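# Pack an unpowered robot arm into a floor case

## Task

Pick up the small, unpowered robot arm from the desk (its joints are loose and shift when pushed) and set it inside the open case on the floor. It must sit low enough that the case lid could close, and it must end up still. It must not drop more than a few centimetres, since that can fail the task. Once it is placed, release it and move the robot away. The robot itself must not tip over or finish leaning, or the task fails.

## Robot and tools

The robot is a Hello Robot Stretch 4 in a physics simulator. It has a single arm: an omni-wheel base, a lift that rides up and down a mast, a telescoping arm that reaches straight out, a wrist with yaw, pitch and roll joints, and a two-finger gripper. It stands about 1.6 m tall, and the base rim lies at most 0.23 m from the base origin. There are four cameras: head_camera, head_left_camera, head_right_camera and wrist_camera. Every so often something may nudge a loose object briefly.

Frames. In the base frame the origin is on the floor under the base centre, with x forward, y left and z up. hand_pose is reported in this frame and marks a point between the open fingertips. With all wrist joints at zero its axes line up with the base frame. The printed value can be a little off. The odometry frame is where the base frame was when the scene began. base_odometry counts wheel turns only, so slipping is counted as travel. Heading runs from -3.142 to 3.142, with left positive.

execute_actions: the argument "actions" is a list holding one action or none. An empty list only returns the state and images. "cameras" picks which images come back: a list of names, null/omitted/["all"] for all of them, or [] for none. An action may contain "base", "joints", or both, and can add "pace" and "contact_limits". Alternatively it can be {"end_of_arm": "enable_torque"} on its own. The motions in one action start at the same moment but can finish at different times.
- "base" is relative to where the base last reported itself and takes one key only. translate_m moves straight, forward positive, -2 to 2 m. strafe_m moves sideways, left positive, -2 to 2 m. rotate_rad turns in place, counter-clockwise (left) positive, -3.2 to 3.2 rad.
- "joints" is a dict of absolute targets by name, not offsets. lift_m runs 0 to 1.2 m. arm_m runs 0 to 0.55 m of extension. wrist_yaw_rad runs -1.134 to 4.276: 0 points forward, positive is left, 3.14 is folded back, and above 3.4 the arm can interfere. wrist_pitch_rad runs -1.117 to 4.259: 0 is level, 1.57 points straight down. wrist_roll_rad runs -1.117 to 4.259: at 0 the fingers are level, and positive is clockwise when viewed from behind. gripper_m runs -0.038 to 0.141 and is the fingertip gap in metres; below 0 the fingers press against each other. A target outside its range gets clipped and the result says so. Any other bad value or an unknown key rejects the whole call.
- "pace" is "slow", "default", "fast" or "max". The base then drives at 0.1/0.3/0.4/0.6 m/s and turns at 1/2/3/4 rad/s. When lift_m is above 0.2 these speeds are capped further, down to 0.3 m/s and 1 rad/s at 1.2.
- "contact_limits" works only for arm_m. It goes from 0 (lightest) to 0.75 (hardest), with a default of 0.5.
A single action lasts at most 15 s. Any joint you leave out may keep pushing toward its previous target. If one call reports a stop, later motion calls in that same reply are skipped.

wait: {"seconds": 0 to 10}. It commands nothing and returns the same state and images as an empty action. zoom_image: {"camera", "region": [x0,y0,x1,y1]} in pixels with the origin at the top left, up to 504x504, taken from the latest full image. read_manual only returns licence text. finished_scene: {"scene": n} ends the scene for good and reports success. The goal must still hold at that point.

Result lines. base_status and joint_status report how each motion ended. "done" for the base only means the wheels turned as commanded. "off_target" means it stopped away from the target and may still be pushing. "contact_stop_at_<key>" means it hit something; that part stops, and the lift, arm or wheels go slack, so a slack lift can sink under load. "limit_stop_at_<name>" means a built-in limit stopped it. "limit_stop_at_tilt" means the lean is over 6 degrees: lift, arm and wheels go slack and ignore commands. "limit_stop_at_own_body" means a self-collision was about to happen; it is likely with the gripper pitched up (below -0.2) and rolled (below -0.4 or above 4). "torque_fault" means a wrist or gripper motor went limp after straining; send enable_torque to recover. on_its_own lists what the last call did not command, and "held at" there is the held target. lidar_m gives 12 distances in 30 degree sectors: the 1st is ahead, then counter-clockwise (4th left, 7th behind, 10th right). "-" means nothing seen or closer than 0.25 m. It covers about 0.15 m up to robot height and misses glass and thin legs. wrist_depth_mm is a 7x7 grid of depths from 100 to 2000 mm, top-left first. turned_by_wheels versus turned_by_imu: a gap above about 0.1 rad points to a collision or slip. base_tilt is in degrees, with forward/right positive and a fixed bias of about 1.5 degrees. motor_effort is % of maximum, positive toward higher joint values, with the peak in brackets. A load in a level gripper pushes wrist_pitch effort further from zero. For wheels, positive means turning right.

Gripping: command gripper_m below the object's width. The result does not confirm a grasp, though a firm squeeze at a target of 0 or more shows up as gripper effort. Fingertips pressed down on a surface can stick, so raise the lift. To unfold the wrist at the start, send lift_m 0.4 together with wrist_yaw_rad 0.

Cautions: the loose arm bends when held, so grip it near its base or centre of mass, carry it low, and lower it into the case before opening the gripper so it drops no more than a few cm. Do not drive or turn with more than 1 kg held and arm_m above 0.2, especially at fast paces, and avoid steady pushes with a high gripper, since either can tip the robot. Avoid slams, hard hits and drops. When finished, open the gripper, lift clear, retract, and back away.

Each tool is called after "Call:" by a JSON object that holds its "api" and its "payload", one argument or row to a line.

## Session

Call:
{"api": "execute_actions", "payload": {
  "actions": []
}}

Scene clock: 0.00 s.
base_odometry: x=+0.000 y=+0.000 heading=+0.000 (m, m, rad; odometry frame)
turned_by_wheels: +0.000 (rad since the last result)
turned_by_imu: +0.000 (rad since the last result)
base_tilt: forward=+0.2 right=+1.0 (deg)
lidar_m: 2.29 2.03 1.99 2.23 1.91 1.87 2.15 1.70 1.70 1.22 1.22 2.07
base_status: not commanded
joint_positions: lift_m=+0.232 arm_m=+0.001 wrist_yaw_rad=+3.104 wrist_pitch_rad=+0.020 wrist_roll_rad=-0.018 gripper_m=+0.057
joint_status: not commanded
motor_effort: lift_m=+19 arm_m=-1 wrist_yaw_rad=+0 wrist_pitch_rad=-5 wrist_roll_rad=+1 gripper_m=-5 wheel_0=+0 wheel_1=+0 wheel_2=+0 (%)
hand_pose: x=-0.1133 y=+0.0981 z=+0.4044 quat_wxyz=(+0.019, -0.010, -0.009, +1.000) (m; base frame)
wrist_depth_mm: - 146 - - - - - / - 124 161 - - - - / - 117 153 - - - - / - 137 190 - - - - / 211 1756 - - - - - / 229 1661 210 1661 195 1576 1499 / 225 1078 1098 141 1060 960 1042
pictures: head_camera, head_left_camera, head_right_camera, wrist_camera
Images, in order (width x height): head_camera 420x560, head_left_camera 420x672, head_right_camera 420x672, wrist_camera 616x392.

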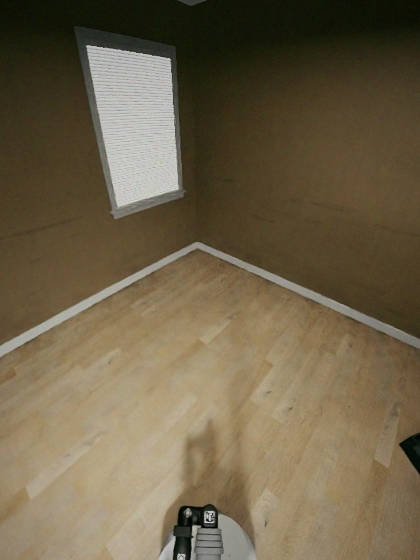

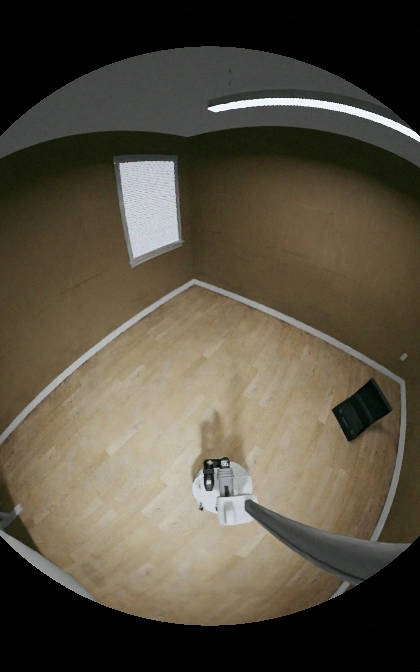

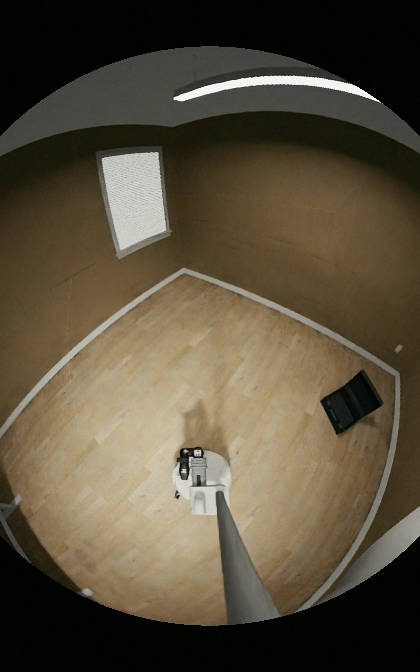

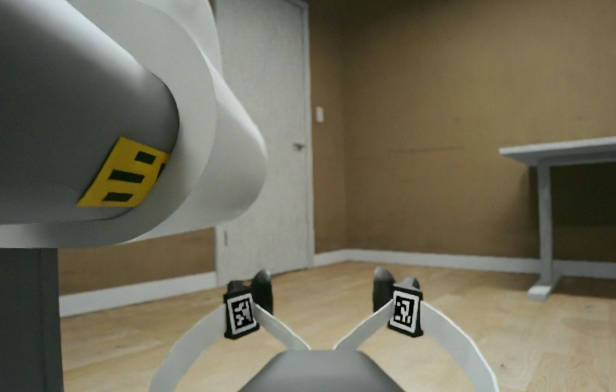

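Call:
{"api": "execute_actions", "payload": {
  "actions": [
    {"base":{"rotate_rad":2.3},"joints":{"lift_m":0.9,"wrist_yaw_rad":0,"wrist_pitch_rad":0.4,"gripper_m":0.12}}
  ]
}}

Call:
{"api": "execute_actions", "payload": {
  "actions": [
    {"base":{"translate_m":1.1}}
  ]
}}

Scene clock: 6.17 s.
base_odometry: x=+0.000 y=+0.000 heading=+2.299 (m, m, rad; odometry frame)
turned_by_wheels: +2.299 (rad since the last result)
turned_by_imu: +2.264 (rad since the last result)
base_tilt: forward=+0.2 right=+0.9 (deg)
lidar_m: 1.86 1.90 1.91 1.71 1.73 1.24 2.05 2.10 2.20 2.00 2.00 2.10
base_status: done
joint_positions: lift_m=+0.900 arm_m=+0.001 wrist_yaw_rad=+0.000 wrist_pitch_rad=+0.402 wrist_roll_rad=-0.018 gripper_m=+0.120
joint_status: all done
motor_effort: lift_m=+22(23) arm_m=-1(1) wrist_yaw_rad=-1(6) wrist_pitch_rad=-4(5) wrist_roll_rad=+1(0) gripper_m=-1(7) wheel_0=-4(14) wheel_1=-2(9) wheel_2=-1(9) (%)
hand_pose: x=+0.4372 y=-0.0874 z=+0.9651 quat_wxyz=(+0.980, -0.009, +0.200, +0.002) (m; base frame)
wrist_depth_mm: - - - - - - - / - - - - - - - / - - - - - - - / - - - - - - - / - - - - - - - / 1756 1756 202 1756 1661 1464 1661 / 1464 1397 1464 138 1366 1366 1366
pictures: head_camera, head_left_camera, head_right_camera, wrist_camera
Images, in order (width x height): head_camera 420x560, head_left_camera 420x672, head_right_camera 420x672, wrist_camera 616x392.

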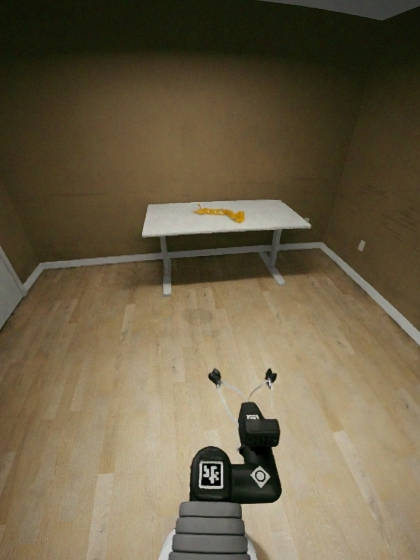

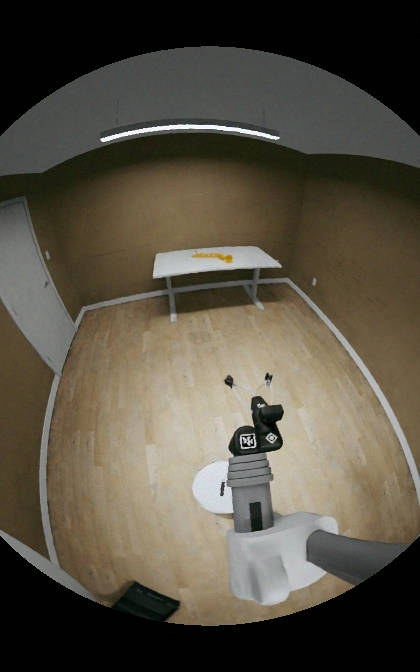

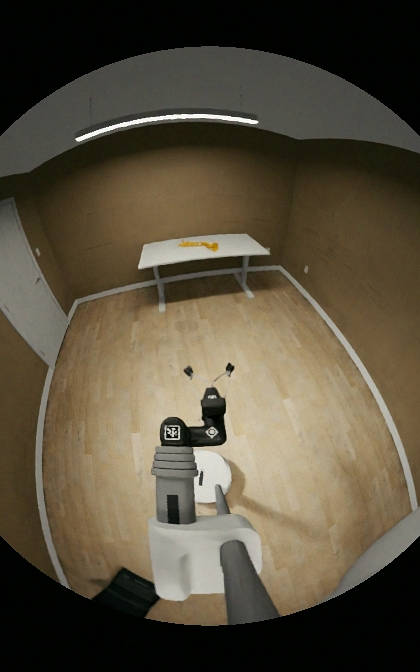

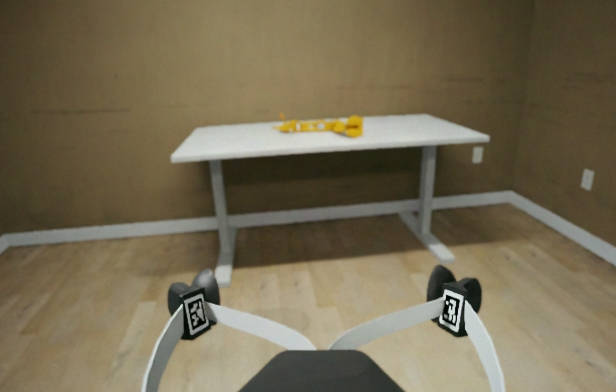

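Scene clock: 11.33 s.
base_odometry: x=-0.733 y=+0.820 heading=+2.300 (m, m, rad; odometry frame)
turned_by_wheels: +0.000 (rad since the last result)
turned_by_imu: -0.002 (rad since the last result)
base_tilt: forward=+0.3 right=+0.9 (deg)
lidar_m: 0.77 0.80 1.93 1.90 1.90 2.23 2.29 3.14 2.02 1.82 1.82 0.89
base_status: done
joint_positions: lift_m=+0.900 arm_m=+0.001 wrist_yaw_rad=+0.000 wrist_pitch_rad=+0.402 wrist_roll_rad=-0.018 gripper_m=+0.120
joint_status: not commanded
motor_effort: lift_m=+20(21) arm_m=-1(1) wrist_yaw_rad=-1(1) wrist_pitch_rad=-5(5) wrist_roll_rad=+0(1) gripper_m=-3(1) wheel_0=+5(10) wheel_1=+3(8) wheel_2=-1(11) (%)
hand_pose: x=+0.4371 y=-0.0874 z=+0.9652 quat_wxyz=(+0.980, -0.009, +0.200, +0.002) (m; base frame)
wrist_depth_mm: 1160 1205 1205 1281 1308 1336 1397 / 1205 1229 1281 1281 1308 1397 1430 / 1281 1308 1336 1397 1430 1464 1537 / 1336 1182 1042 991 1078 1042 1008 / 820 809 798 768 778 788 820 / 683 676 202 1618 1618 1205 1618 / 1464 1255 1464 138 1366 1336 1366
pictures: head_camera, head_left_camera, head_right_camera, wrist_camera
Images, in order (width x height): head_camera 420x560, head_left_camera 420x672, head_right_camera 420x672, wrist_camera 616x392.

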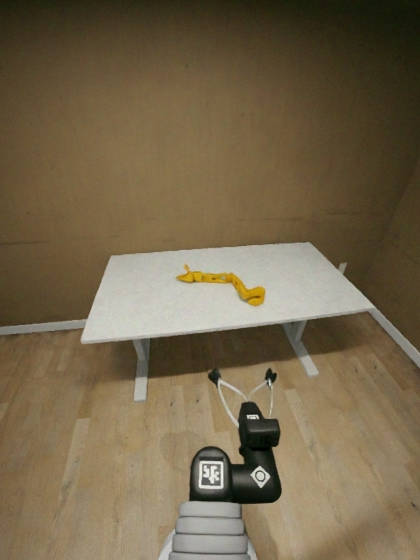

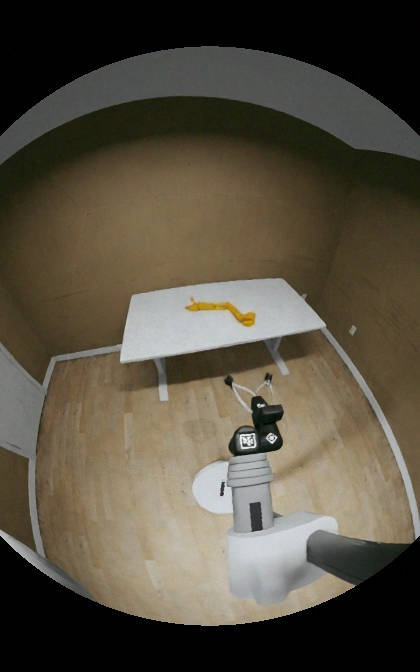

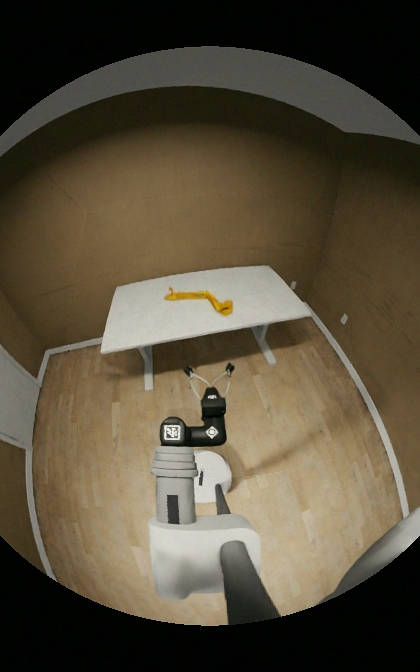

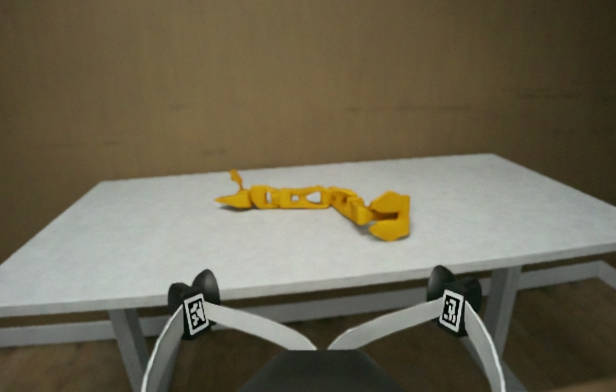

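Call:
{"api": "execute_actions", "payload": {
  "actions": [
    {"base":{"translate_m":0.55},"joints":{"lift_m":1.15,"arm_m":0.3,"wrist_pitch_rad":1.57}}
  ],
  "cameras": ["head_camera","wrist_camera"]
}}

Call:
{"api": "zoom_image", "payload": {
  "camera": "head_camera",
  "region": [100,250,340,450]
}}

Scene clock: 18.80 s.
base_odometry: x=-1.099 y=+1.230 heading=+2.300 (m, m, rad; odometry frame)
turned_by_wheels: +0.000 (rad since the last result)
turned_by_imu: +0.000 (rad since the last result)
base_tilt: forward=+0.2 right=+0.9 (deg)
lidar_m: 0.25 0.25 0.31 2.00 2.00 2.47 2.76 3.07 1.92 1.71 0.48 0.30
base_status: done
joint_positions: lift_m=+1.150 arm_m=+0.299 wrist_yaw_rad=+0.000 wrist_pitch_rad=+1.570 wrist_roll_rad=-0.018 gripper_m=+0.120
joint_status: all done
motor_effort: lift_m=+21(21) arm_m=+6(7) wrist_yaw_rad=-1(2) wrist_pitch_rad=+3(4) wrist_roll_rad=+1(0) gripper_m=-3(3) wheel_0=+4(7) wheel_1=+3(9) wheel_2=-1(11) (%)
hand_pose: x=+0.4700 y=-0.0874 z=+1.0395 quat_wxyz=(+0.707, -0.007, +0.707, +0.007) (m; base frame)
wrist_depth_mm: 580 574 559 554 549 544 544 / 569 559 559 549 544 544 535 / 559 554 535 530 544 539 530 / 559 554 554 544 535 535 525 / 559 554 554 539 477 525 517 / 559 544 202 539 525 517 525 / 549 544 544 138 530 1205 1182
pictures: head_camera, wrist_camera
Images, in order (width x height): head_camera 420x560, wrist_camera 616x392.

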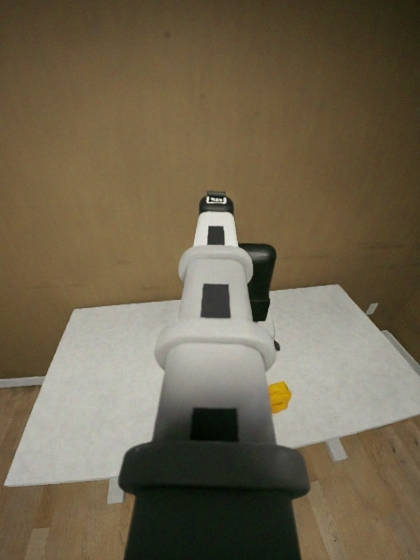

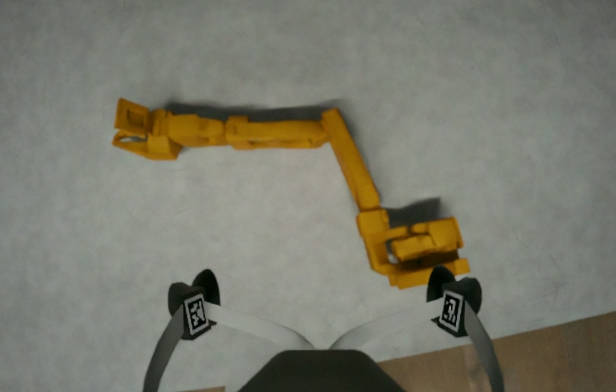

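Region (100, 250, 340, 450) of head_camera's 420x560 image, scaled by 2.100, with more detail than that image has.

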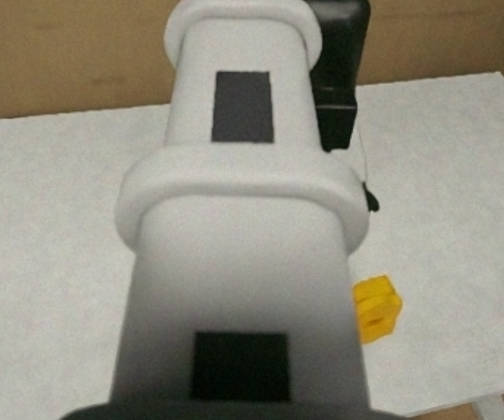

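Call:
{"api": "execute_actions", "payload": {
  "actions": [
    {"base":{"strafe_m":0.11},"joints":{"lift_m":0.95,"arm_m":0.53,"gripper_m":0.0,"wrist_roll_rad":0.03}}
  ],
  "cameras": ["head_right_camera","wrist_camera"]
}}

Call:
{"api": "execute_actions", "payload": {
  "actions": [
    {"joints":{"lift_m":0.872},"pace":"slow"}
  ],
  "cameras": ["head_right_camera","wrist_camera"]
}}

Call:
{"api": "execute_actions", "payload": {
  "actions": [
    {"joints":{"arm_m":0.38},"pace":"slow"}
  ]
}}

Scene clock: 31.80 s.
base_odometry: x=-1.181 y=+1.157 heading=+2.300 (m, m, rad; odometry frame)
turned_by_wheels: +0.000 (rad since the last result)
turned_by_imu: +0.000 (rad since the last result)
base_tilt: forward=+0.3 right=+1.0 (deg)
lidar_m: 0.25 0.25 0.31 1.87 1.90 2.35 2.79 3.23 2.05 1.82 0.45 0.27
base_status: done
joint_positions: lift_m=+0.950 arm_m=+0.529 wrist_yaw_rad=+0.000 wrist_pitch_rad=+1.570 wrist_roll_rad=+0.030 gripper_m=+0.000
joint_status: all done
motor_effort: lift_m=+16(22) arm_m=+7(7) wrist_yaw_rad=+0(0) wrist_pitch_rad=+1(1) wrist_roll_rad=+2(6) gripper_m=-9(9) wheel_0=-2(12) wheel_1=+1(11) wheel_2=+0(1) (%)
hand_pose: x=+0.7000 y=-0.0874 z=+0.8400 quat_wxyz=(+0.707, +0.010, +0.707, -0.010) (m; base frame)
wrist_depth_mm: 364 359 355 351 347 342 340 / 362 355 355 351 347 345 342 / 359 355 351 347 343 338 336 / 357 351 349 345 342 336 334 / 353 351 345 345 338 336 330 / 351 349 343 202 202 330 330 / 349 266 167 147 274 277 329
pictures: head_right_camera, wrist_camera
Images, in order (width x height): head_right_camera 420x672, wrist_camera 616x392.

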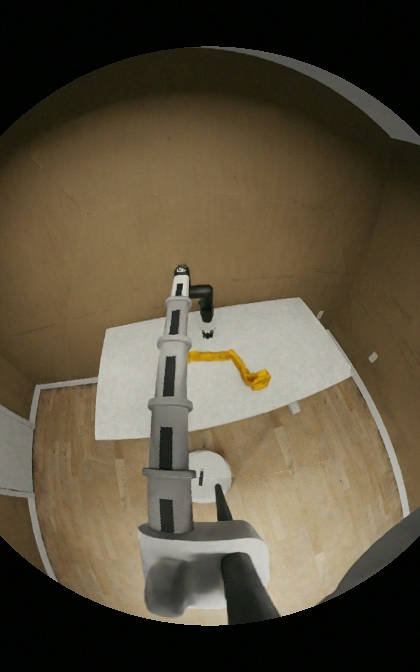

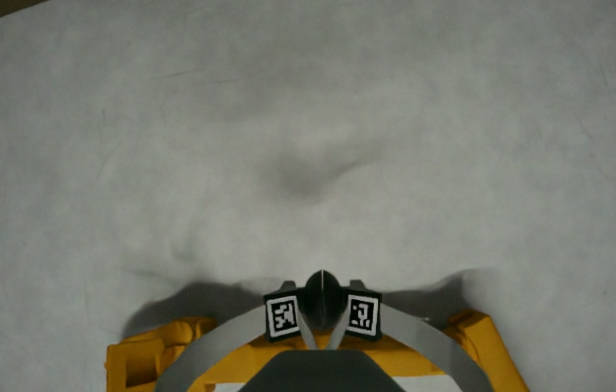

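Scene clock: 33.33 s.
base_odometry: x=-1.181 y=+1.157 heading=+2.300 (m, m, rad; odometry frame)
turned_by_wheels: +0.000 (rad since the last result)
turned_by_imu: +0.000 (rad since the last result)
base_tilt: forward=+0.2 right=+1.0 (deg)
lidar_m: 0.25 0.25 0.31 1.88 1.89 2.32 2.79 3.22 2.04 1.82 0.42 0.28
base_status: not commanded
joint_positions: lift_m=+0.872 arm_m=+0.529 wrist_yaw_rad=+0.000 wrist_pitch_rad=+1.570 wrist_roll_rad=+0.030 gripper_m=+0.000
joint_status: all done
motor_effort: lift_m=+15(15) arm_m=+7(6) wrist_yaw_rad=+0(1) wrist_pitch_rad=+1(2) wrist_roll_rad=+1(1) gripper_m=-8(6) wheel_0=-2(2) wheel_1=+1(1) wheel_2=+0(0) (%)
hand_pose: x=+0.7000 y=-0.0874 z=+0.7620 quat_wxyz=(+0.707, +0.010, +0.707, -0.010) (m; base frame)
wrist_depth_mm: 282 278 274 272 268 266 264 / 281 276 273 271 267 264 263 / 278 274 272 268 266 264 260 / 276 272 270 266 265 260 259 / 273 271 267 266 263 260 258 / 271 271 266 202 202 257 254 / 270 232 167 146 257 216 253
pictures: head_right_camera, wrist_camera
Images, in order (width x height): head_right_camera 420x672, wrist_camera 616x392.

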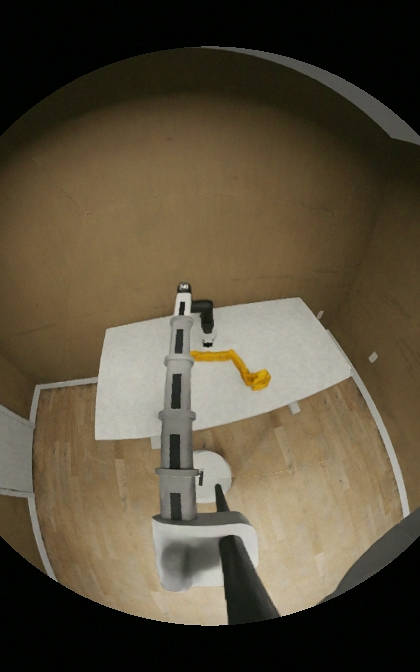

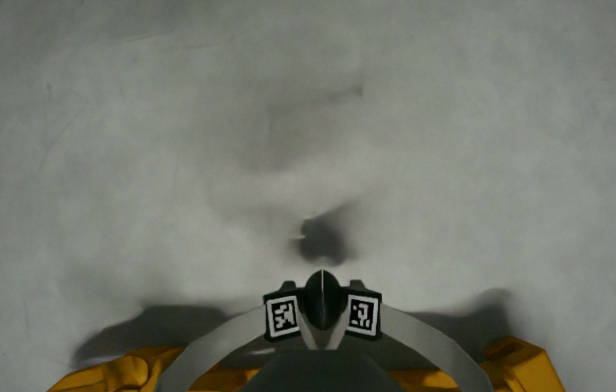

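Scene clock: 36.10 s.
base_odometry: x=-1.181 y=+1.157 heading=+2.300 (m, m, rad; odometry frame)
turned_by_wheels: +0.000 (rad since the last result)
turned_by_imu: +0.000 (rad since the last result)
base_tilt: forward=+0.3 right=+0.9 (deg)
lidar_m: 0.25 0.26 0.31 1.87 1.89 2.33 2.77 3.24 2.05 1.82 0.44 0.27
base_status: not commanded
joint_positions: lift_m=+0.872 arm_m=+0.381 wrist_yaw_rad=+0.001 wrist_pitch_rad=+1.568 wrist_roll_rad=+0.030 gripper_m=+0.000
joint_status: all done
motor_effort: lift_m=+15(15) arm_m=-7(7) wrist_yaw_rad=-2(3) wrist_pitch_rad=+6(10) wrist_roll_rad=+1(1) gripper_m=-8(9) wheel_0=-2(2) wheel_1=+1(1) wheel_2=+0(0) (%)
hand_pose: x=+0.5531 y=-0.0874 z=+0.7620 quat_wxyz=(+0.708, +0.010, +0.706, -0.010) (m; base frame)
wrist_depth_mm: 283 279 276 272 271 266 266 / 279 278 276 271 268 266 264 / 279 276 273 268 266 264 262 / 276 273 271 267 264 262 259 / 274 272 268 265 260 258 257 / 271 268 265 195 201 205 202 / 271 266 167 148 204 254 252
pictures: head_camera, head_left_camera, head_right_camera, wrist_camera
Images, in order (width x height): head_camera 420x560, head_left_camera 420x672, head_right_camera 420x672, wrist_camera 616x392.

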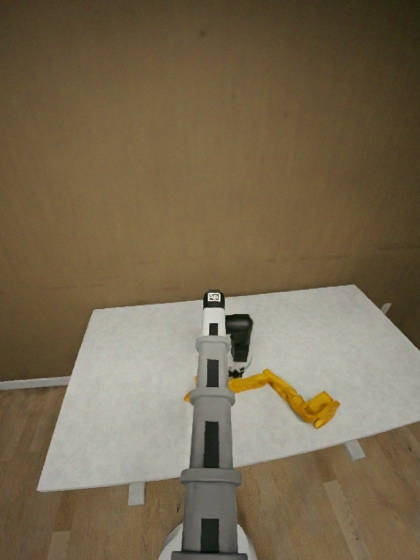

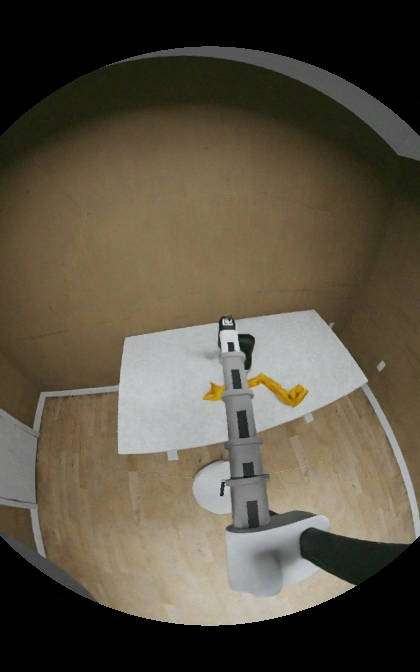

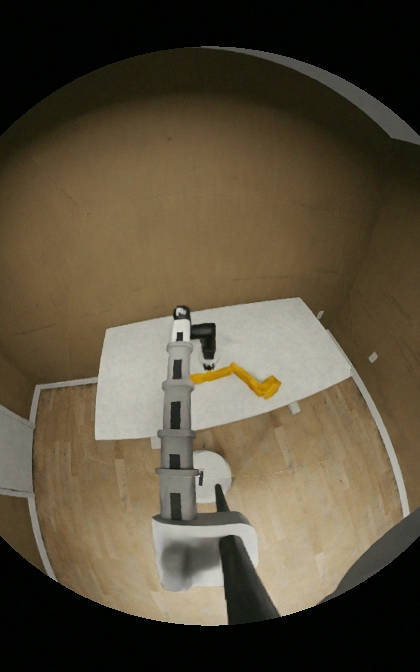

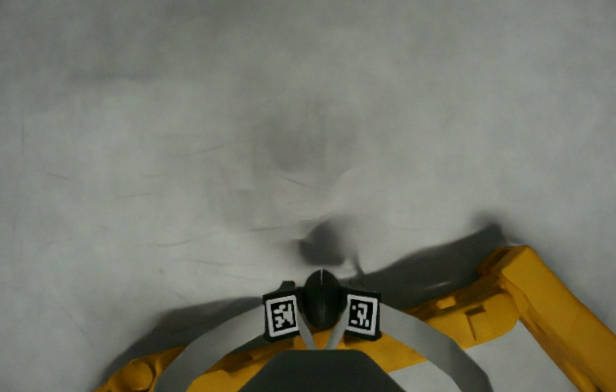

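Call:
{"api": "execute_actions", "payload": {
  "actions": [
    {"joints":{"lift_m":0.97,"arm_m":0.39}}
  ],
  "cameras": []
}}

Call:
{"api": "execute_actions", "payload": {
  "actions": [
    {"base":{"strafe_m":-0.16},"joints":{"arm_m":0.35,"gripper_m":0.08,"wrist_roll_rad":-0.8}}
  ],
  "cameras": ["head_camera","wrist_camera"]
}}

Scene clock: 45.63 s.
base_odometry: x=-1.181 y=+1.157 heading=+2.300 (m, m, rad; odometry frame)
turned_by_wheels: +0.000 (rad since the last result)
turned_by_imu: +0.000 (rad since the last result)
base_tilt: forward=+0.3 right=+1.0 (deg)
lidar_m: 0.25 0.25 0.32 1.88 1.91 2.33 2.77 3.21 2.03 1.82 0.46 0.27
base_status: not commanded
joint_positions: lift_m=+0.970 arm_m=+0.389 wrist_yaw_rad=+0.000 wrist_pitch_rad=+1.570 wrist_roll_rad=+0.030 gripper_m=+0.000
joint_status: all done
motor_effort: lift_m=+22(23) arm_m=+7(6) wrist_yaw_rad=-1(2) wrist_pitch_rad=+0(9) wrist_roll_rad=+1(2) gripper_m=-8(6) wheel_0=-2(2) wheel_1=+1(1) wheel_2=+0(0) (%)
hand_pose: x=+0.5600 y=-0.0874 z=+0.8595 quat_wxyz=(+0.707, +0.010, +0.707, -0.010) (m; base frame)
wrist_depth_mm: 382 379 377 373 368 364 362 / 384 377 375 370 366 362 357 / 379 377 373 366 366 362 355 / 375 373 370 364 362 357 351 / 375 368 366 364 357 353 353 / 370 368 364 202 203 307 349 / 368 364 167 146 353 349 281
pictures: none
No camera images: the call's "cameras" was empty. Leave "cameras" out to get every camera's image.

Scene clock: 47.40 s.
base_odometry: x=-1.062 y=+1.263 heading=+2.300 (m, m, rad; odometry frame)
turned_by_wheels: +0.000 (rad since the last result)
turned_by_imu: +0.000 (rad since the last result)
base_tilt: forward=+0.2 right=+0.9 (deg)
lidar_m: 0.25 0.26 0.32 2.03 2.06 2.53 2.83 2.98 1.88 1.66 0.52 0.30
base_status: done
joint_positions: lift_m=+0.970 arm_m=+0.351 wrist_yaw_rad=+0.000 wrist_pitch_rad=+1.570 wrist_roll_rad=-0.800 gripper_m=+0.080
joint_status: all done
motor_effort: lift_m=+22(22) arm_m=-6(5) wrist_yaw_rad=+0(1) wrist_pitch_rad=+1(3) wrist_roll_rad=+0(6) gripper_m=-5(8) wheel_0=+4(13) wheel_1=-1(9) wheel_2=+0(1) (%)
hand_pose: x=+0.5223 y=-0.0874 z=+0.8595 quat_wxyz=(+0.652, -0.275, +0.651, +0.275) (m; base frame)
wrist_depth_mm: 379 377 375 370 366 366 362 / 319 373 370 366 366 362 359 / 375 353 368 364 362 359 359 / 375 370 366 364 362 357 355 / 370 368 366 362 359 355 353 / 368 366 200 357 201 353 351 / 1078 364 359 141 355 351 347
pictures: head_camera, wrist_camera
Images, in order (width x height): head_camera 420x560, wrist_camera 616x392.

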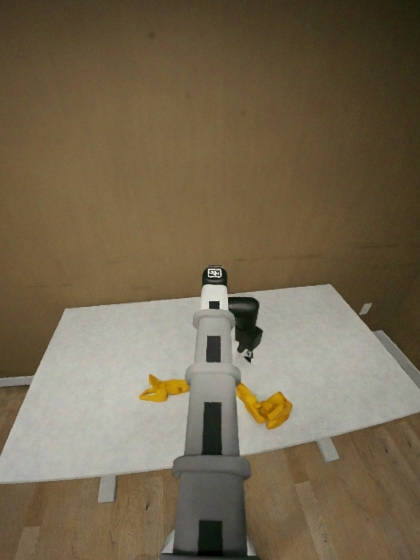

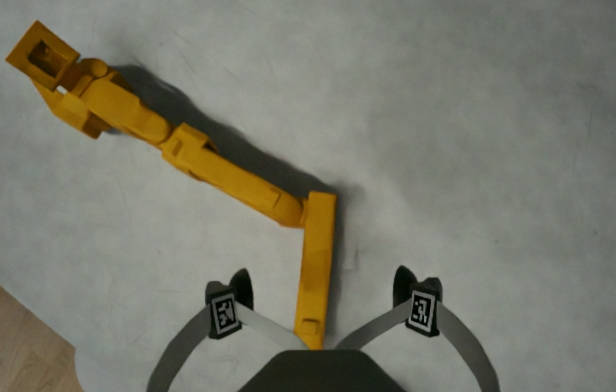

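Call:
{"api": "execute_actions", "payload": {
  "actions": [
    {"base":{"strafe_m":-0.02},"joints":{"arm_m":0.318,"lift_m":0.865,"wrist_roll_rad":-0.72},"pace":"slow"}
  ],
  "cameras": ["wrist_camera"]
}}

Call:
{"api": "execute_actions", "payload": {
  "actions": [
    {"joints":{"gripper_m":-0.03}}
  ],
  "cameras": ["wrist_camera"]
}}

Call:
{"api": "execute_actions", "payload": {
  "actions": [
    {"joints":{"lift_m":0.91},"pace":"slow"}
  ],
  "cameras": ["head_camera","head_right_camera","wrist_camera"]
}}

Scene clock: 52.90 s.
base_odometry: x=-1.047 y=+1.276 heading=+2.301 (m, m, rad; odometry frame)
turned_by_wheels: +0.000 (rad since the last result)
turned_by_imu: +0.000 (rad since the last result)
base_tilt: forward=+0.2 right=+0.9 (deg)
lidar_m: 0.28 0.28 0.35 0.65 2.05 2.55 2.86 2.93 1.81 1.62 0.51 0.30
base_status: done
joint_positions: lift_m=+0.865 arm_m=+0.319 wrist_yaw_rad=+0.000 wrist_pitch_rad=+1.570 wrist_roll_rad=-0.720 gripper_m=+0.080
joint_status: all done
motor_effort: lift_m=+15(20) arm_m=-7(9) wrist_yaw_rad=+0(0) wrist_pitch_rad=+1(2) wrist_roll_rad=+2(5) gripper_m=-3(3) wheel_0=+6(11) wheel_1=-5(7) wheel_2=+0(0) (%)
hand_pose: x=+0.4903 y=-0.0874 z=+0.7550 quat_wxyz=(+0.662, -0.249, +0.661, +0.249) (m; base frame)
wrist_depth_mm: 210 270 266 265 263 260 259 / 270 211 266 263 262 259 257 / 268 265 204 208 259 257 255 / 267 264 263 221 257 255 254 / 265 262 259 257 257 254 252 / 262 259 200 254 202 253 251 / 260 258 257 141 253 251 249
pictures: wrist_camera
Images, in order (width x height): wrist_camera 616x392.

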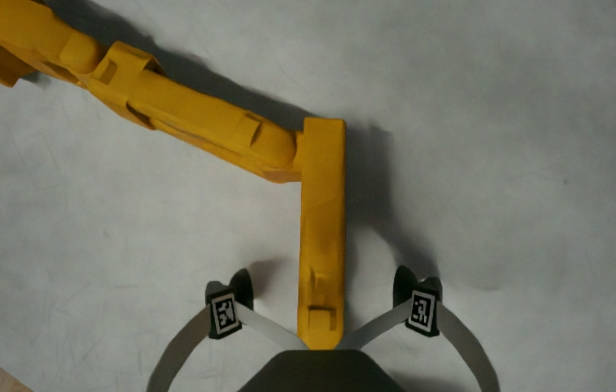

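Scene clock: 54.70 s.
base_odometry: x=-1.047 y=+1.276 heading=+2.301 (m, m, rad; odometry frame)
turned_by_wheels: +0.000 (rad since the last result)
turned_by_imu: +0.000 (rad since the last result)
base_tilt: forward=+0.3 right=+0.9 (deg)
lidar_m: 0.25 0.28 0.35 0.69 2.05 2.55 2.82 2.96 1.83 1.61 0.48 0.28
base_status: not commanded
joint_positions: lift_m=+0.865 arm_m=+0.319 wrist_yaw_rad=+0.000 wrist_pitch_rad=+1.569 wrist_roll_rad=-0.720 gripper_m=-0.029
joint_status: all done
motor_effort: lift_m=+17(17) arm_m=-6(7) wrist_yaw_rad=+1(1) wrist_pitch_rad=+3(1) wrist_roll_rad=+0(1) gripper_m=-29(31) wheel_0=+6(6) wheel_1=-5(5) wheel_2=+0(0) (%)
hand_pose: x=+0.4904 y=-0.0874 z=+0.7549 quat_wxyz=(+0.662, -0.249, +0.661, +0.249) (m; base frame)
wrist_depth_mm: 208 268 266 264 262 258 257 / 222 205 265 263 260 257 256 / 265 265 193 195 258 256 255 / 265 264 260 192 257 255 253 / 263 262 259 184 254 252 251 / 262 259 258 179 185 251 250 / 259 259 256 148 252 203 248
pictures: wrist_camera
Images, in order (width x height): wrist_camera 616x392.

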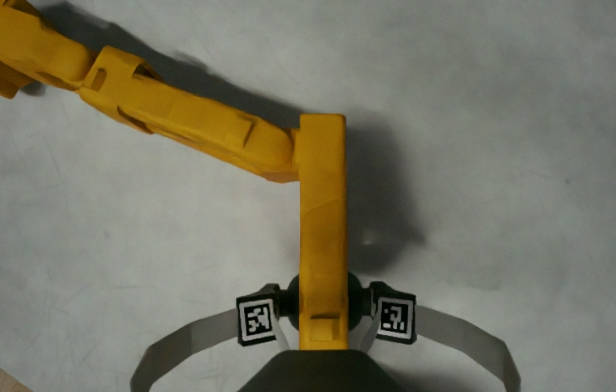

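Scene clock: 55.93 s.
base_odometry: x=-1.047 y=+1.276 heading=+2.301 (m, m, rad; odometry frame)
turned_by_wheels: +0.000 (rad since the last result)
turned_by_imu: +0.000 (rad since the last result)
base_tilt: forward=+0.2 right=+0.9 (deg)
lidar_m: 0.26 0.27 0.35 0.66 2.06 2.54 2.84 2.95 1.83 1.63 0.47 0.28
base_status: not commanded
joint_positions: lift_m=+0.910 arm_m=+0.319 wrist_yaw_rad=+0.000 wrist_pitch_rad=+1.569 wrist_roll_rad=-0.720 gripper_m=-0.029
joint_status: all done
motor_effort: lift_m=+24(25) arm_m=-7(7) wrist_yaw_rad=+0(1) wrist_pitch_rad=+2(3) wrist_roll_rad=+0(0) gripper_m=-29(29) wheel_0=+6(6) wheel_1=-5(5) wheel_2=+0(0) (%)
hand_pose: x=+0.4904 y=-0.0874 z=+0.7993 quat_wxyz=(+0.662, -0.249, +0.661, +0.249) (m; base frame)
wrist_depth_mm: 277 315 310 307 304 301 300 / 242 239 309 307 306 301 301 / 314 310 214 211 300 298 297 / 309 307 306 216 300 298 297 / 309 306 301 191 301 296 294 / 306 304 301 180 185 293 293 / 306 303 298 149 293 224 290
pictures: head_camera, head_right_camera, wrist_camera
Images, in order (width x height): head_camera 420x560, head_right_camera 420x672, wrist_camera 616x392.

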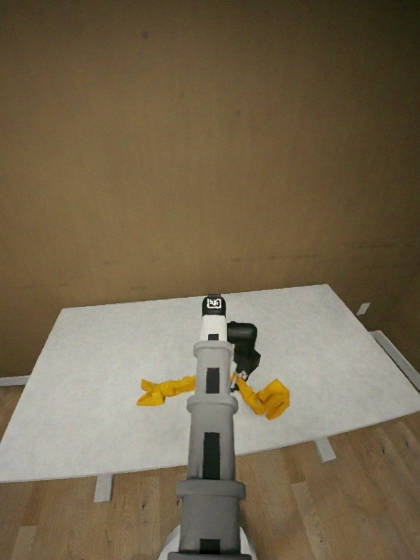

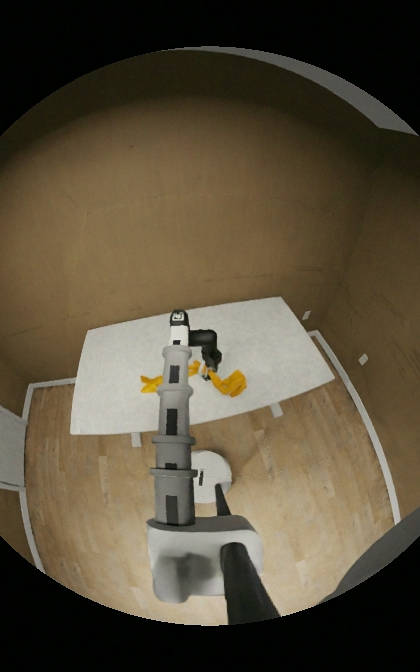

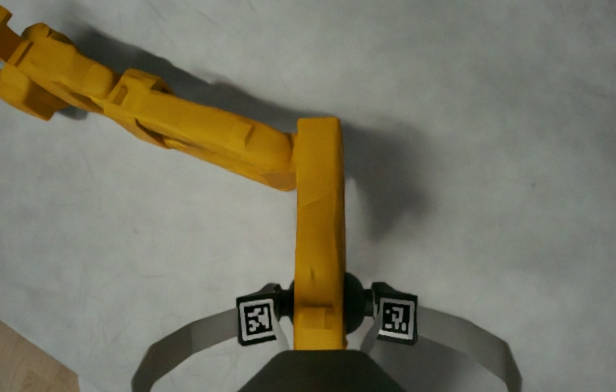

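Call:
{"api": "execute_actions", "payload": {
  "actions": [
    {"joints":{"lift_m":0.89,"wrist_roll_rad":0.0,"arm_m":0.4},"pace":"slow"}
  ],
  "cameras": ["head_camera","wrist_camera"]
}}

Scene clock: 60.33 s.
base_odometry: x=-1.047 y=+1.276 heading=+2.301 (m, m, rad; odometry frame)
turned_by_wheels: +0.000 (rad since the last result)
turned_by_imu: +0.000 (rad since the last result)
base_tilt: forward=+0.2 right=+0.9 (deg)
lidar_m: 0.26 0.29 0.36 0.69 2.05 2.57 2.84 2.95 1.86 1.64 0.47 0.29
base_status: not commanded
joint_positions: lift_m=+0.890 arm_m=+0.399 wrist_yaw_rad=+0.001 wrist_pitch_rad=+1.571 wrist_roll_rad=-0.001 gripper_m=-0.029
joint_status: all done
motor_effort: lift_m=+17(23) arm_m=+7(7) wrist_yaw_rad=-2(3) wrist_pitch_rad=+1(3) wrist_roll_rad=+4(9) gripper_m=-29(29) wheel_0=+6(6) wheel_1=-5(5) wheel_2=+0(0) (%)
hand_pose: x=+0.5697 y=-0.0874 z=+0.7798 quat_wxyz=(+0.707, -0.001, +0.707, +0.001) (m; base frame)
wrist_depth_mm: 297 294 291 289 285 283 282 / 228 228 293 287 285 282 278 / 297 289 207 207 283 278 277 / 293 290 287 200 279 277 274 / 290 287 285 189 278 274 273 / 289 287 281 181 184 273 272 / 287 285 279 145 273 271 270
pictures: head_camera, wrist_camera
Images, in order (width x height): head_camera 420x560, wrist_camera 616x392.

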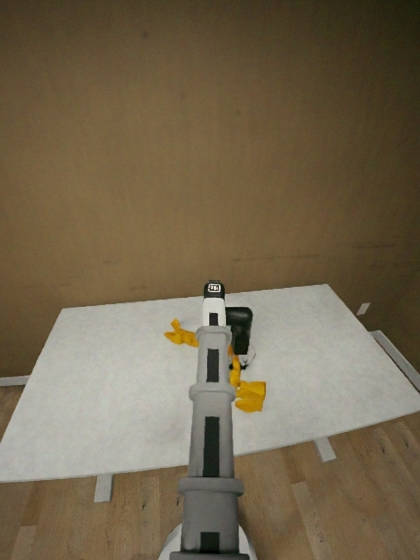

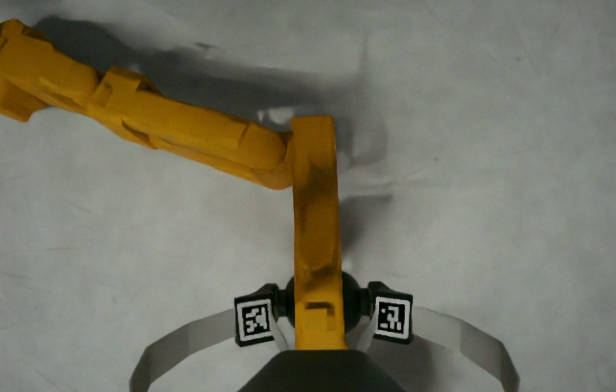

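Call:
{"api": "execute_actions", "payload": {
  "actions": [
    {"base":{"translate_m":0.1},"joints":{"lift_m":0.875,"arm_m":0.54},"pace":"slow"}
  ],
  "cameras": ["head_camera","wrist_camera"]
}}

Scene clock: 67.60 s.
base_odometry: x=-1.114 y=+1.351 heading=+2.301 (m, m, rad; odometry frame)
turned_by_wheels: +0.000 (rad since the last result)
turned_by_imu: +0.000 (rad since the last result)
base_tilt: forward=+0.3 right=+0.9 (deg)
lidar_m: 0.25 0.25 0.25 0.46 2.10 2.62 2.92 2.93 1.85 1.64 0.35 0.25
base_status: done
joint_positions: lift_m=+0.875 arm_m=+0.539 wrist_yaw_rad=+0.001 wrist_pitch_rad=+1.571 wrist_roll_rad=-0.001 gripper_m=-0.029
joint_status: all done
motor_effort: lift_m=+17(19) arm_m=+7(9) wrist_yaw_rad=-1(2) wrist_pitch_rad=-1(2) wrist_roll_rad=+3(4) gripper_m=-28(30) wheel_0=+6(6) wheel_1=+4(5) wheel_2=-4(8) (%)
hand_pose: x=+0.7097 y=-0.0874 z=+0.7649 quat_wxyz=(+0.707, -0.001, +0.707, +0.001) (m; base frame)
wrist_depth_mm: 282 281 277 274 271 267 266 / 217 216 274 272 268 266 264 / 278 246 202 204 267 263 262 / 278 273 271 198 265 263 260 / 273 272 270 188 264 262 258 / 273 270 267 180 182 259 257 / 271 270 265 139 259 206 255
pictures: head_camera, wrist_camera
Images, in order (width x height): head_camera 420x560, wrist_camera 616x392.

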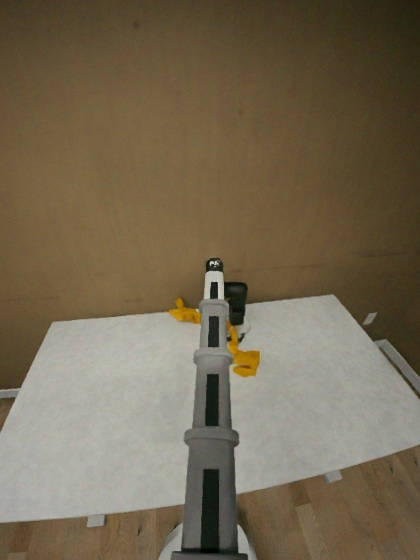

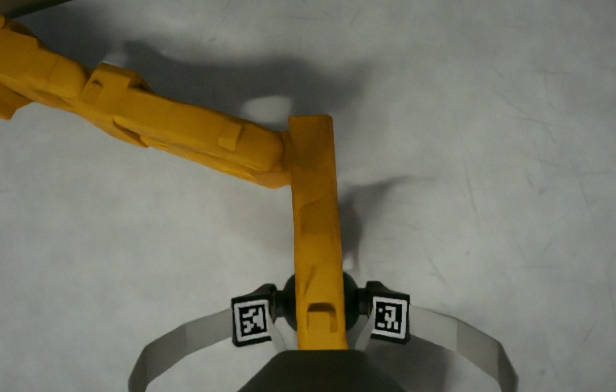

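Call:
{"api": "execute_actions", "payload": {
  "actions": [
    {"base":{"translate_m":0.08},"pace":"slow"}
  ],
  "cameras": ["head_camera","wrist_camera"]
}}

Call:
{"api": "execute_actions", "payload": {
  "actions": [
    {"joints":{"wrist_roll_rad":0.35},"pace":"slow"}
  ],
  "cameras": ["head_camera","wrist_camera"]
}}

Scene clock: 72.50 s.
base_odometry: x=-1.167 y=+1.410 heading=+2.301 (m, m, rad; odometry frame)
turned_by_wheels: +0.000 (rad since the last result)
turned_by_imu: +0.000 (rad since the last result)
base_tilt: forward=+0.2 right=+1.0 (deg)
lidar_m: 0.25 0.25 0.25 0.25 2.09 2.56 2.98 2.90 1.80 1.63 0.25 0.25
base_status: done
joint_positions: lift_m=+0.875 arm_m=+0.539 wrist_yaw_rad=+0.001 wrist_pitch_rad=+1.571 wrist_roll_rad=-0.001 gripper_m=-0.029
joint_status: not commanded
motor_effort: lift_m=+17(17) arm_m=+7(7) wrist_yaw_rad=-2(1) wrist_pitch_rad=-2(2) wrist_roll_rad=+4(3) gripper_m=-28(28) wheel_0=+5(13) wheel_1=+4(8) wheel_2=-5(8) (%)
hand_pose: x=+0.7096 y=-0.0874 z=+0.7649 quat_wxyz=(+0.707, -0.001, +0.707, +0.001) (m; base frame)
wrist_depth_mm: 253 277 300 286 272 270 265 / 283 277 276 272 270 266 265 / 254 211 200 202 267 264 263 / 278 273 271 196 266 263 260 / 274 272 268 188 263 260 259 / 273 270 268 183 184 258 257 / 272 270 266 145 260 256 256
pictures: head_camera, wrist_camera
Images, in order (width x height): head_camera 420x560, wrist_camera 616x392.

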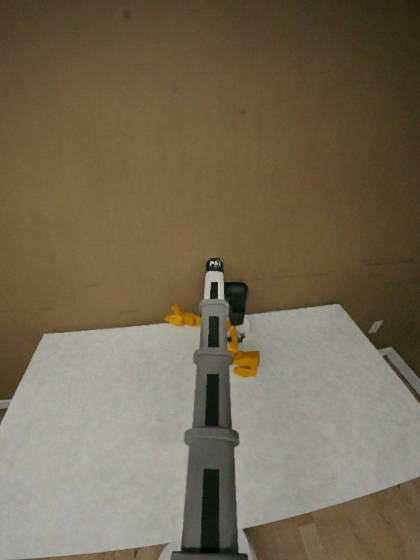

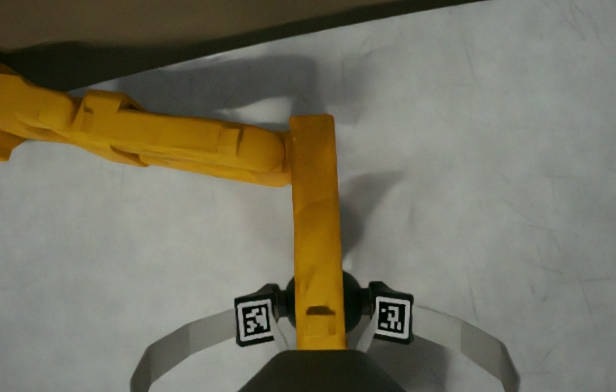

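Scene clock: 73.40 s.
base_odometry: x=-1.167 y=+1.410 heading=+2.301 (m, m, rad; odometry frame)
turned_by_wheels: +0.000 (rad since the last result)
turned_by_imu: +0.000 (rad since the last result)
base_tilt: forward=+0.3 right=+0.9 (deg)
lidar_m: 0.25 0.25 0.25 0.28 2.11 2.62 2.95 2.88 1.78 1.61 0.25 0.25
base_status: not commanded
joint_positions: lift_m=+0.875 arm_m=+0.539 wrist_yaw_rad=+0.001 wrist_pitch_rad=+1.571 wrist_roll_rad=+0.348 gripper_m=-0.029
joint_status: all done
motor_effort: lift_m=+17(17) arm_m=+7(7) wrist_yaw_rad=-3(4) wrist_pitch_rad=-3(2) wrist_roll_rad=+6(11) gripper_m=-29(29) wheel_0=+5(5) wheel_1=+4(4) wheel_2=-4(5) (%)
hand_pose: x=+0.7096 y=-0.0874 z=+0.7648 quat_wxyz=(+0.696, +0.122, +0.697, -0.122) (m; base frame)
wrist_depth_mm: 206 244 294 273 268 266 264 / 244 290 276 272 267 265 264 / 296 276 203 204 265 263 262 / 216 213 245 196 265 263 260 / 276 272 268 188 264 260 258 / 273 270 267 180 185 258 256 / 273 268 266 147 259 206 255
pictures: head_camera, wrist_camera
Images, in order (width x height): head_camera 420x560, wrist_camera 616x392.

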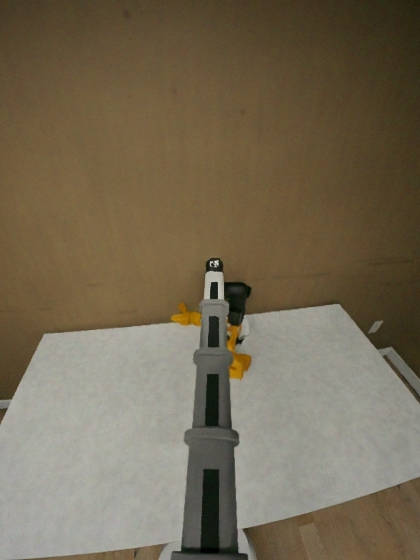

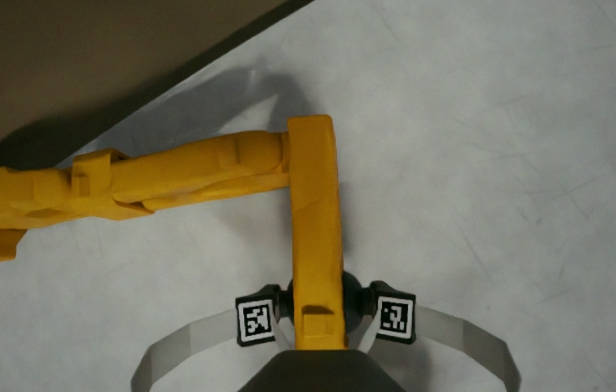

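Works.

Call:
{"api": "execute_actions", "payload": {
  "actions": [
    {"joints":{"wrist_roll_rad":0.8},"pace":"slow"}
  ],
  "cameras": ["wrist_camera"]
}}

Call:
{"api": "execute_actions", "payload": {
  "actions": [
    {"joints":{"wrist_roll_rad":1.25},"pace":"slow"}
  ],
  "cameras": ["head_left_camera","wrist_camera"]
}}

Scene clock: 78.03 s.
base_odometry: x=-1.167 y=+1.410 heading=+2.301 (m, m, rad; odometry frame)
turned_by_wheels: +0.000 (rad since the last result)
turned_by_imu: +0.000 (rad since the last result)
base_tilt: forward=+0.3 right=+1.0 (deg)
lidar_m: 0.25 0.25 0.25 0.29 2.08 2.57 2.98 2.90 1.79 1.62 0.25 0.25
base_status: not commanded
joint_positions: lift_m=+0.875 arm_m=+0.539 wrist_yaw_rad=+0.001 wrist_pitch_rad=+1.572 wrist_roll_rad=+0.798 gripper_m=-0.029
joint_status: all done
motor_effort: lift_m=+18(18) arm_m=+7(7) wrist_yaw_rad=-3(3) wrist_pitch_rad=-8(5) wrist_roll_rad=+5(12) gripper_m=-28(29) wheel_0=+5(6) wheel_1=+4(4) wheel_2=-5(4) (%)
hand_pose: x=+0.7093 y=-0.0874 z=+0.7648 quat_wxyz=(+0.651, +0.274, +0.652, -0.275) (m; base frame)
wrist_depth_mm: 207 264 274 271 268 265 262 / 227 282 274 270 267 264 262 / 254 276 272 196 266 263 260 / 287 273 199 192 265 262 258 / 210 206 268 186 263 259 258 / 232 271 266 180 185 257 255 / 272 270 265 151 259 255 255
pictures: wrist_camera
Images, in order (width x height): wrist_camera 616x392.

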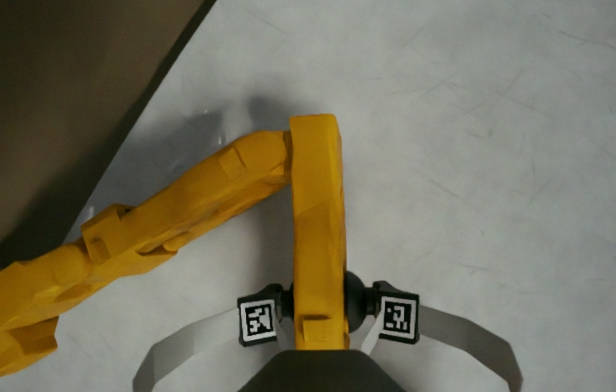

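Scene clock: 79.00 s.
base_odometry: x=-1.167 y=+1.410 heading=+2.301 (m, m, rad; odometry frame)
turned_by_wheels: +0.000 (rad since the last result)
turned_by_imu: +0.000 (rad since the last result)
base_tilt: forward=+0.3 right=+0.9 (deg)
lidar_m: 0.25 0.25 0.25 0.25 2.10 2.58 2.97 2.91 1.81 1.61 0.26 0.25
base_status: not commanded
joint_positions: lift_m=+0.875 arm_m=+0.539 wrist_yaw_rad=+0.001 wrist_pitch_rad=+1.573 wrist_roll_rad=+1.249 gripper_m=-0.029
joint_status: all done
motor_effort: lift_m=+18(18) arm_m=+7(7) wrist_yaw_rad=-2(3) wrist_pitch_rad=-8(8) wrist_roll_rad=+5(9) gripper_m=-27(30) wheel_0=+5(5) wheel_1=+4(4) wheel_2=-4(4) (%)
hand_pose: x=+0.7091 y=-0.0874 z=+0.7648 quat_wxyz=(+0.573, +0.413, +0.574, -0.414) (m; base frame)
wrist_depth_mm: 257 277 274 270 268 264 262 / 267 276 273 270 266 264 260 / 274 276 271 193 266 263 259 / 281 272 193 191 263 260 259 / 286 217 231 186 260 259 258 / 276 201 224 180 185 258 255 / 195 219 265 151 259 255 254
pictures: head_left_camera, wrist_camera
Images, in order (width x height): head_left_camera 420x672, wrist_camera 616x392.

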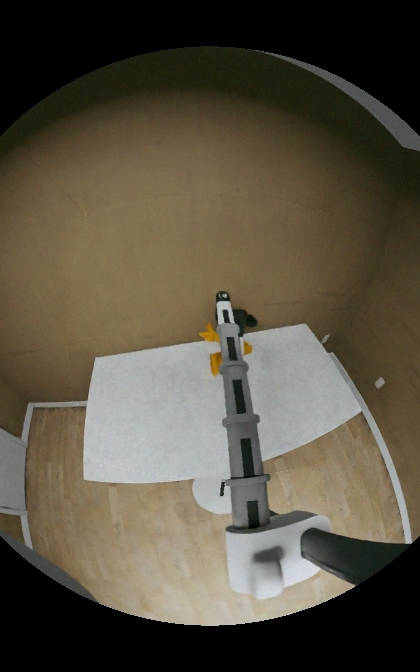

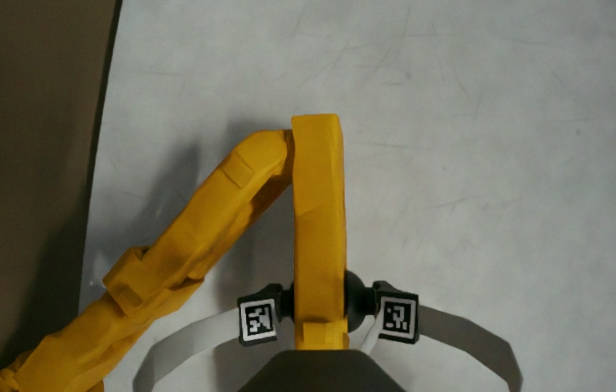

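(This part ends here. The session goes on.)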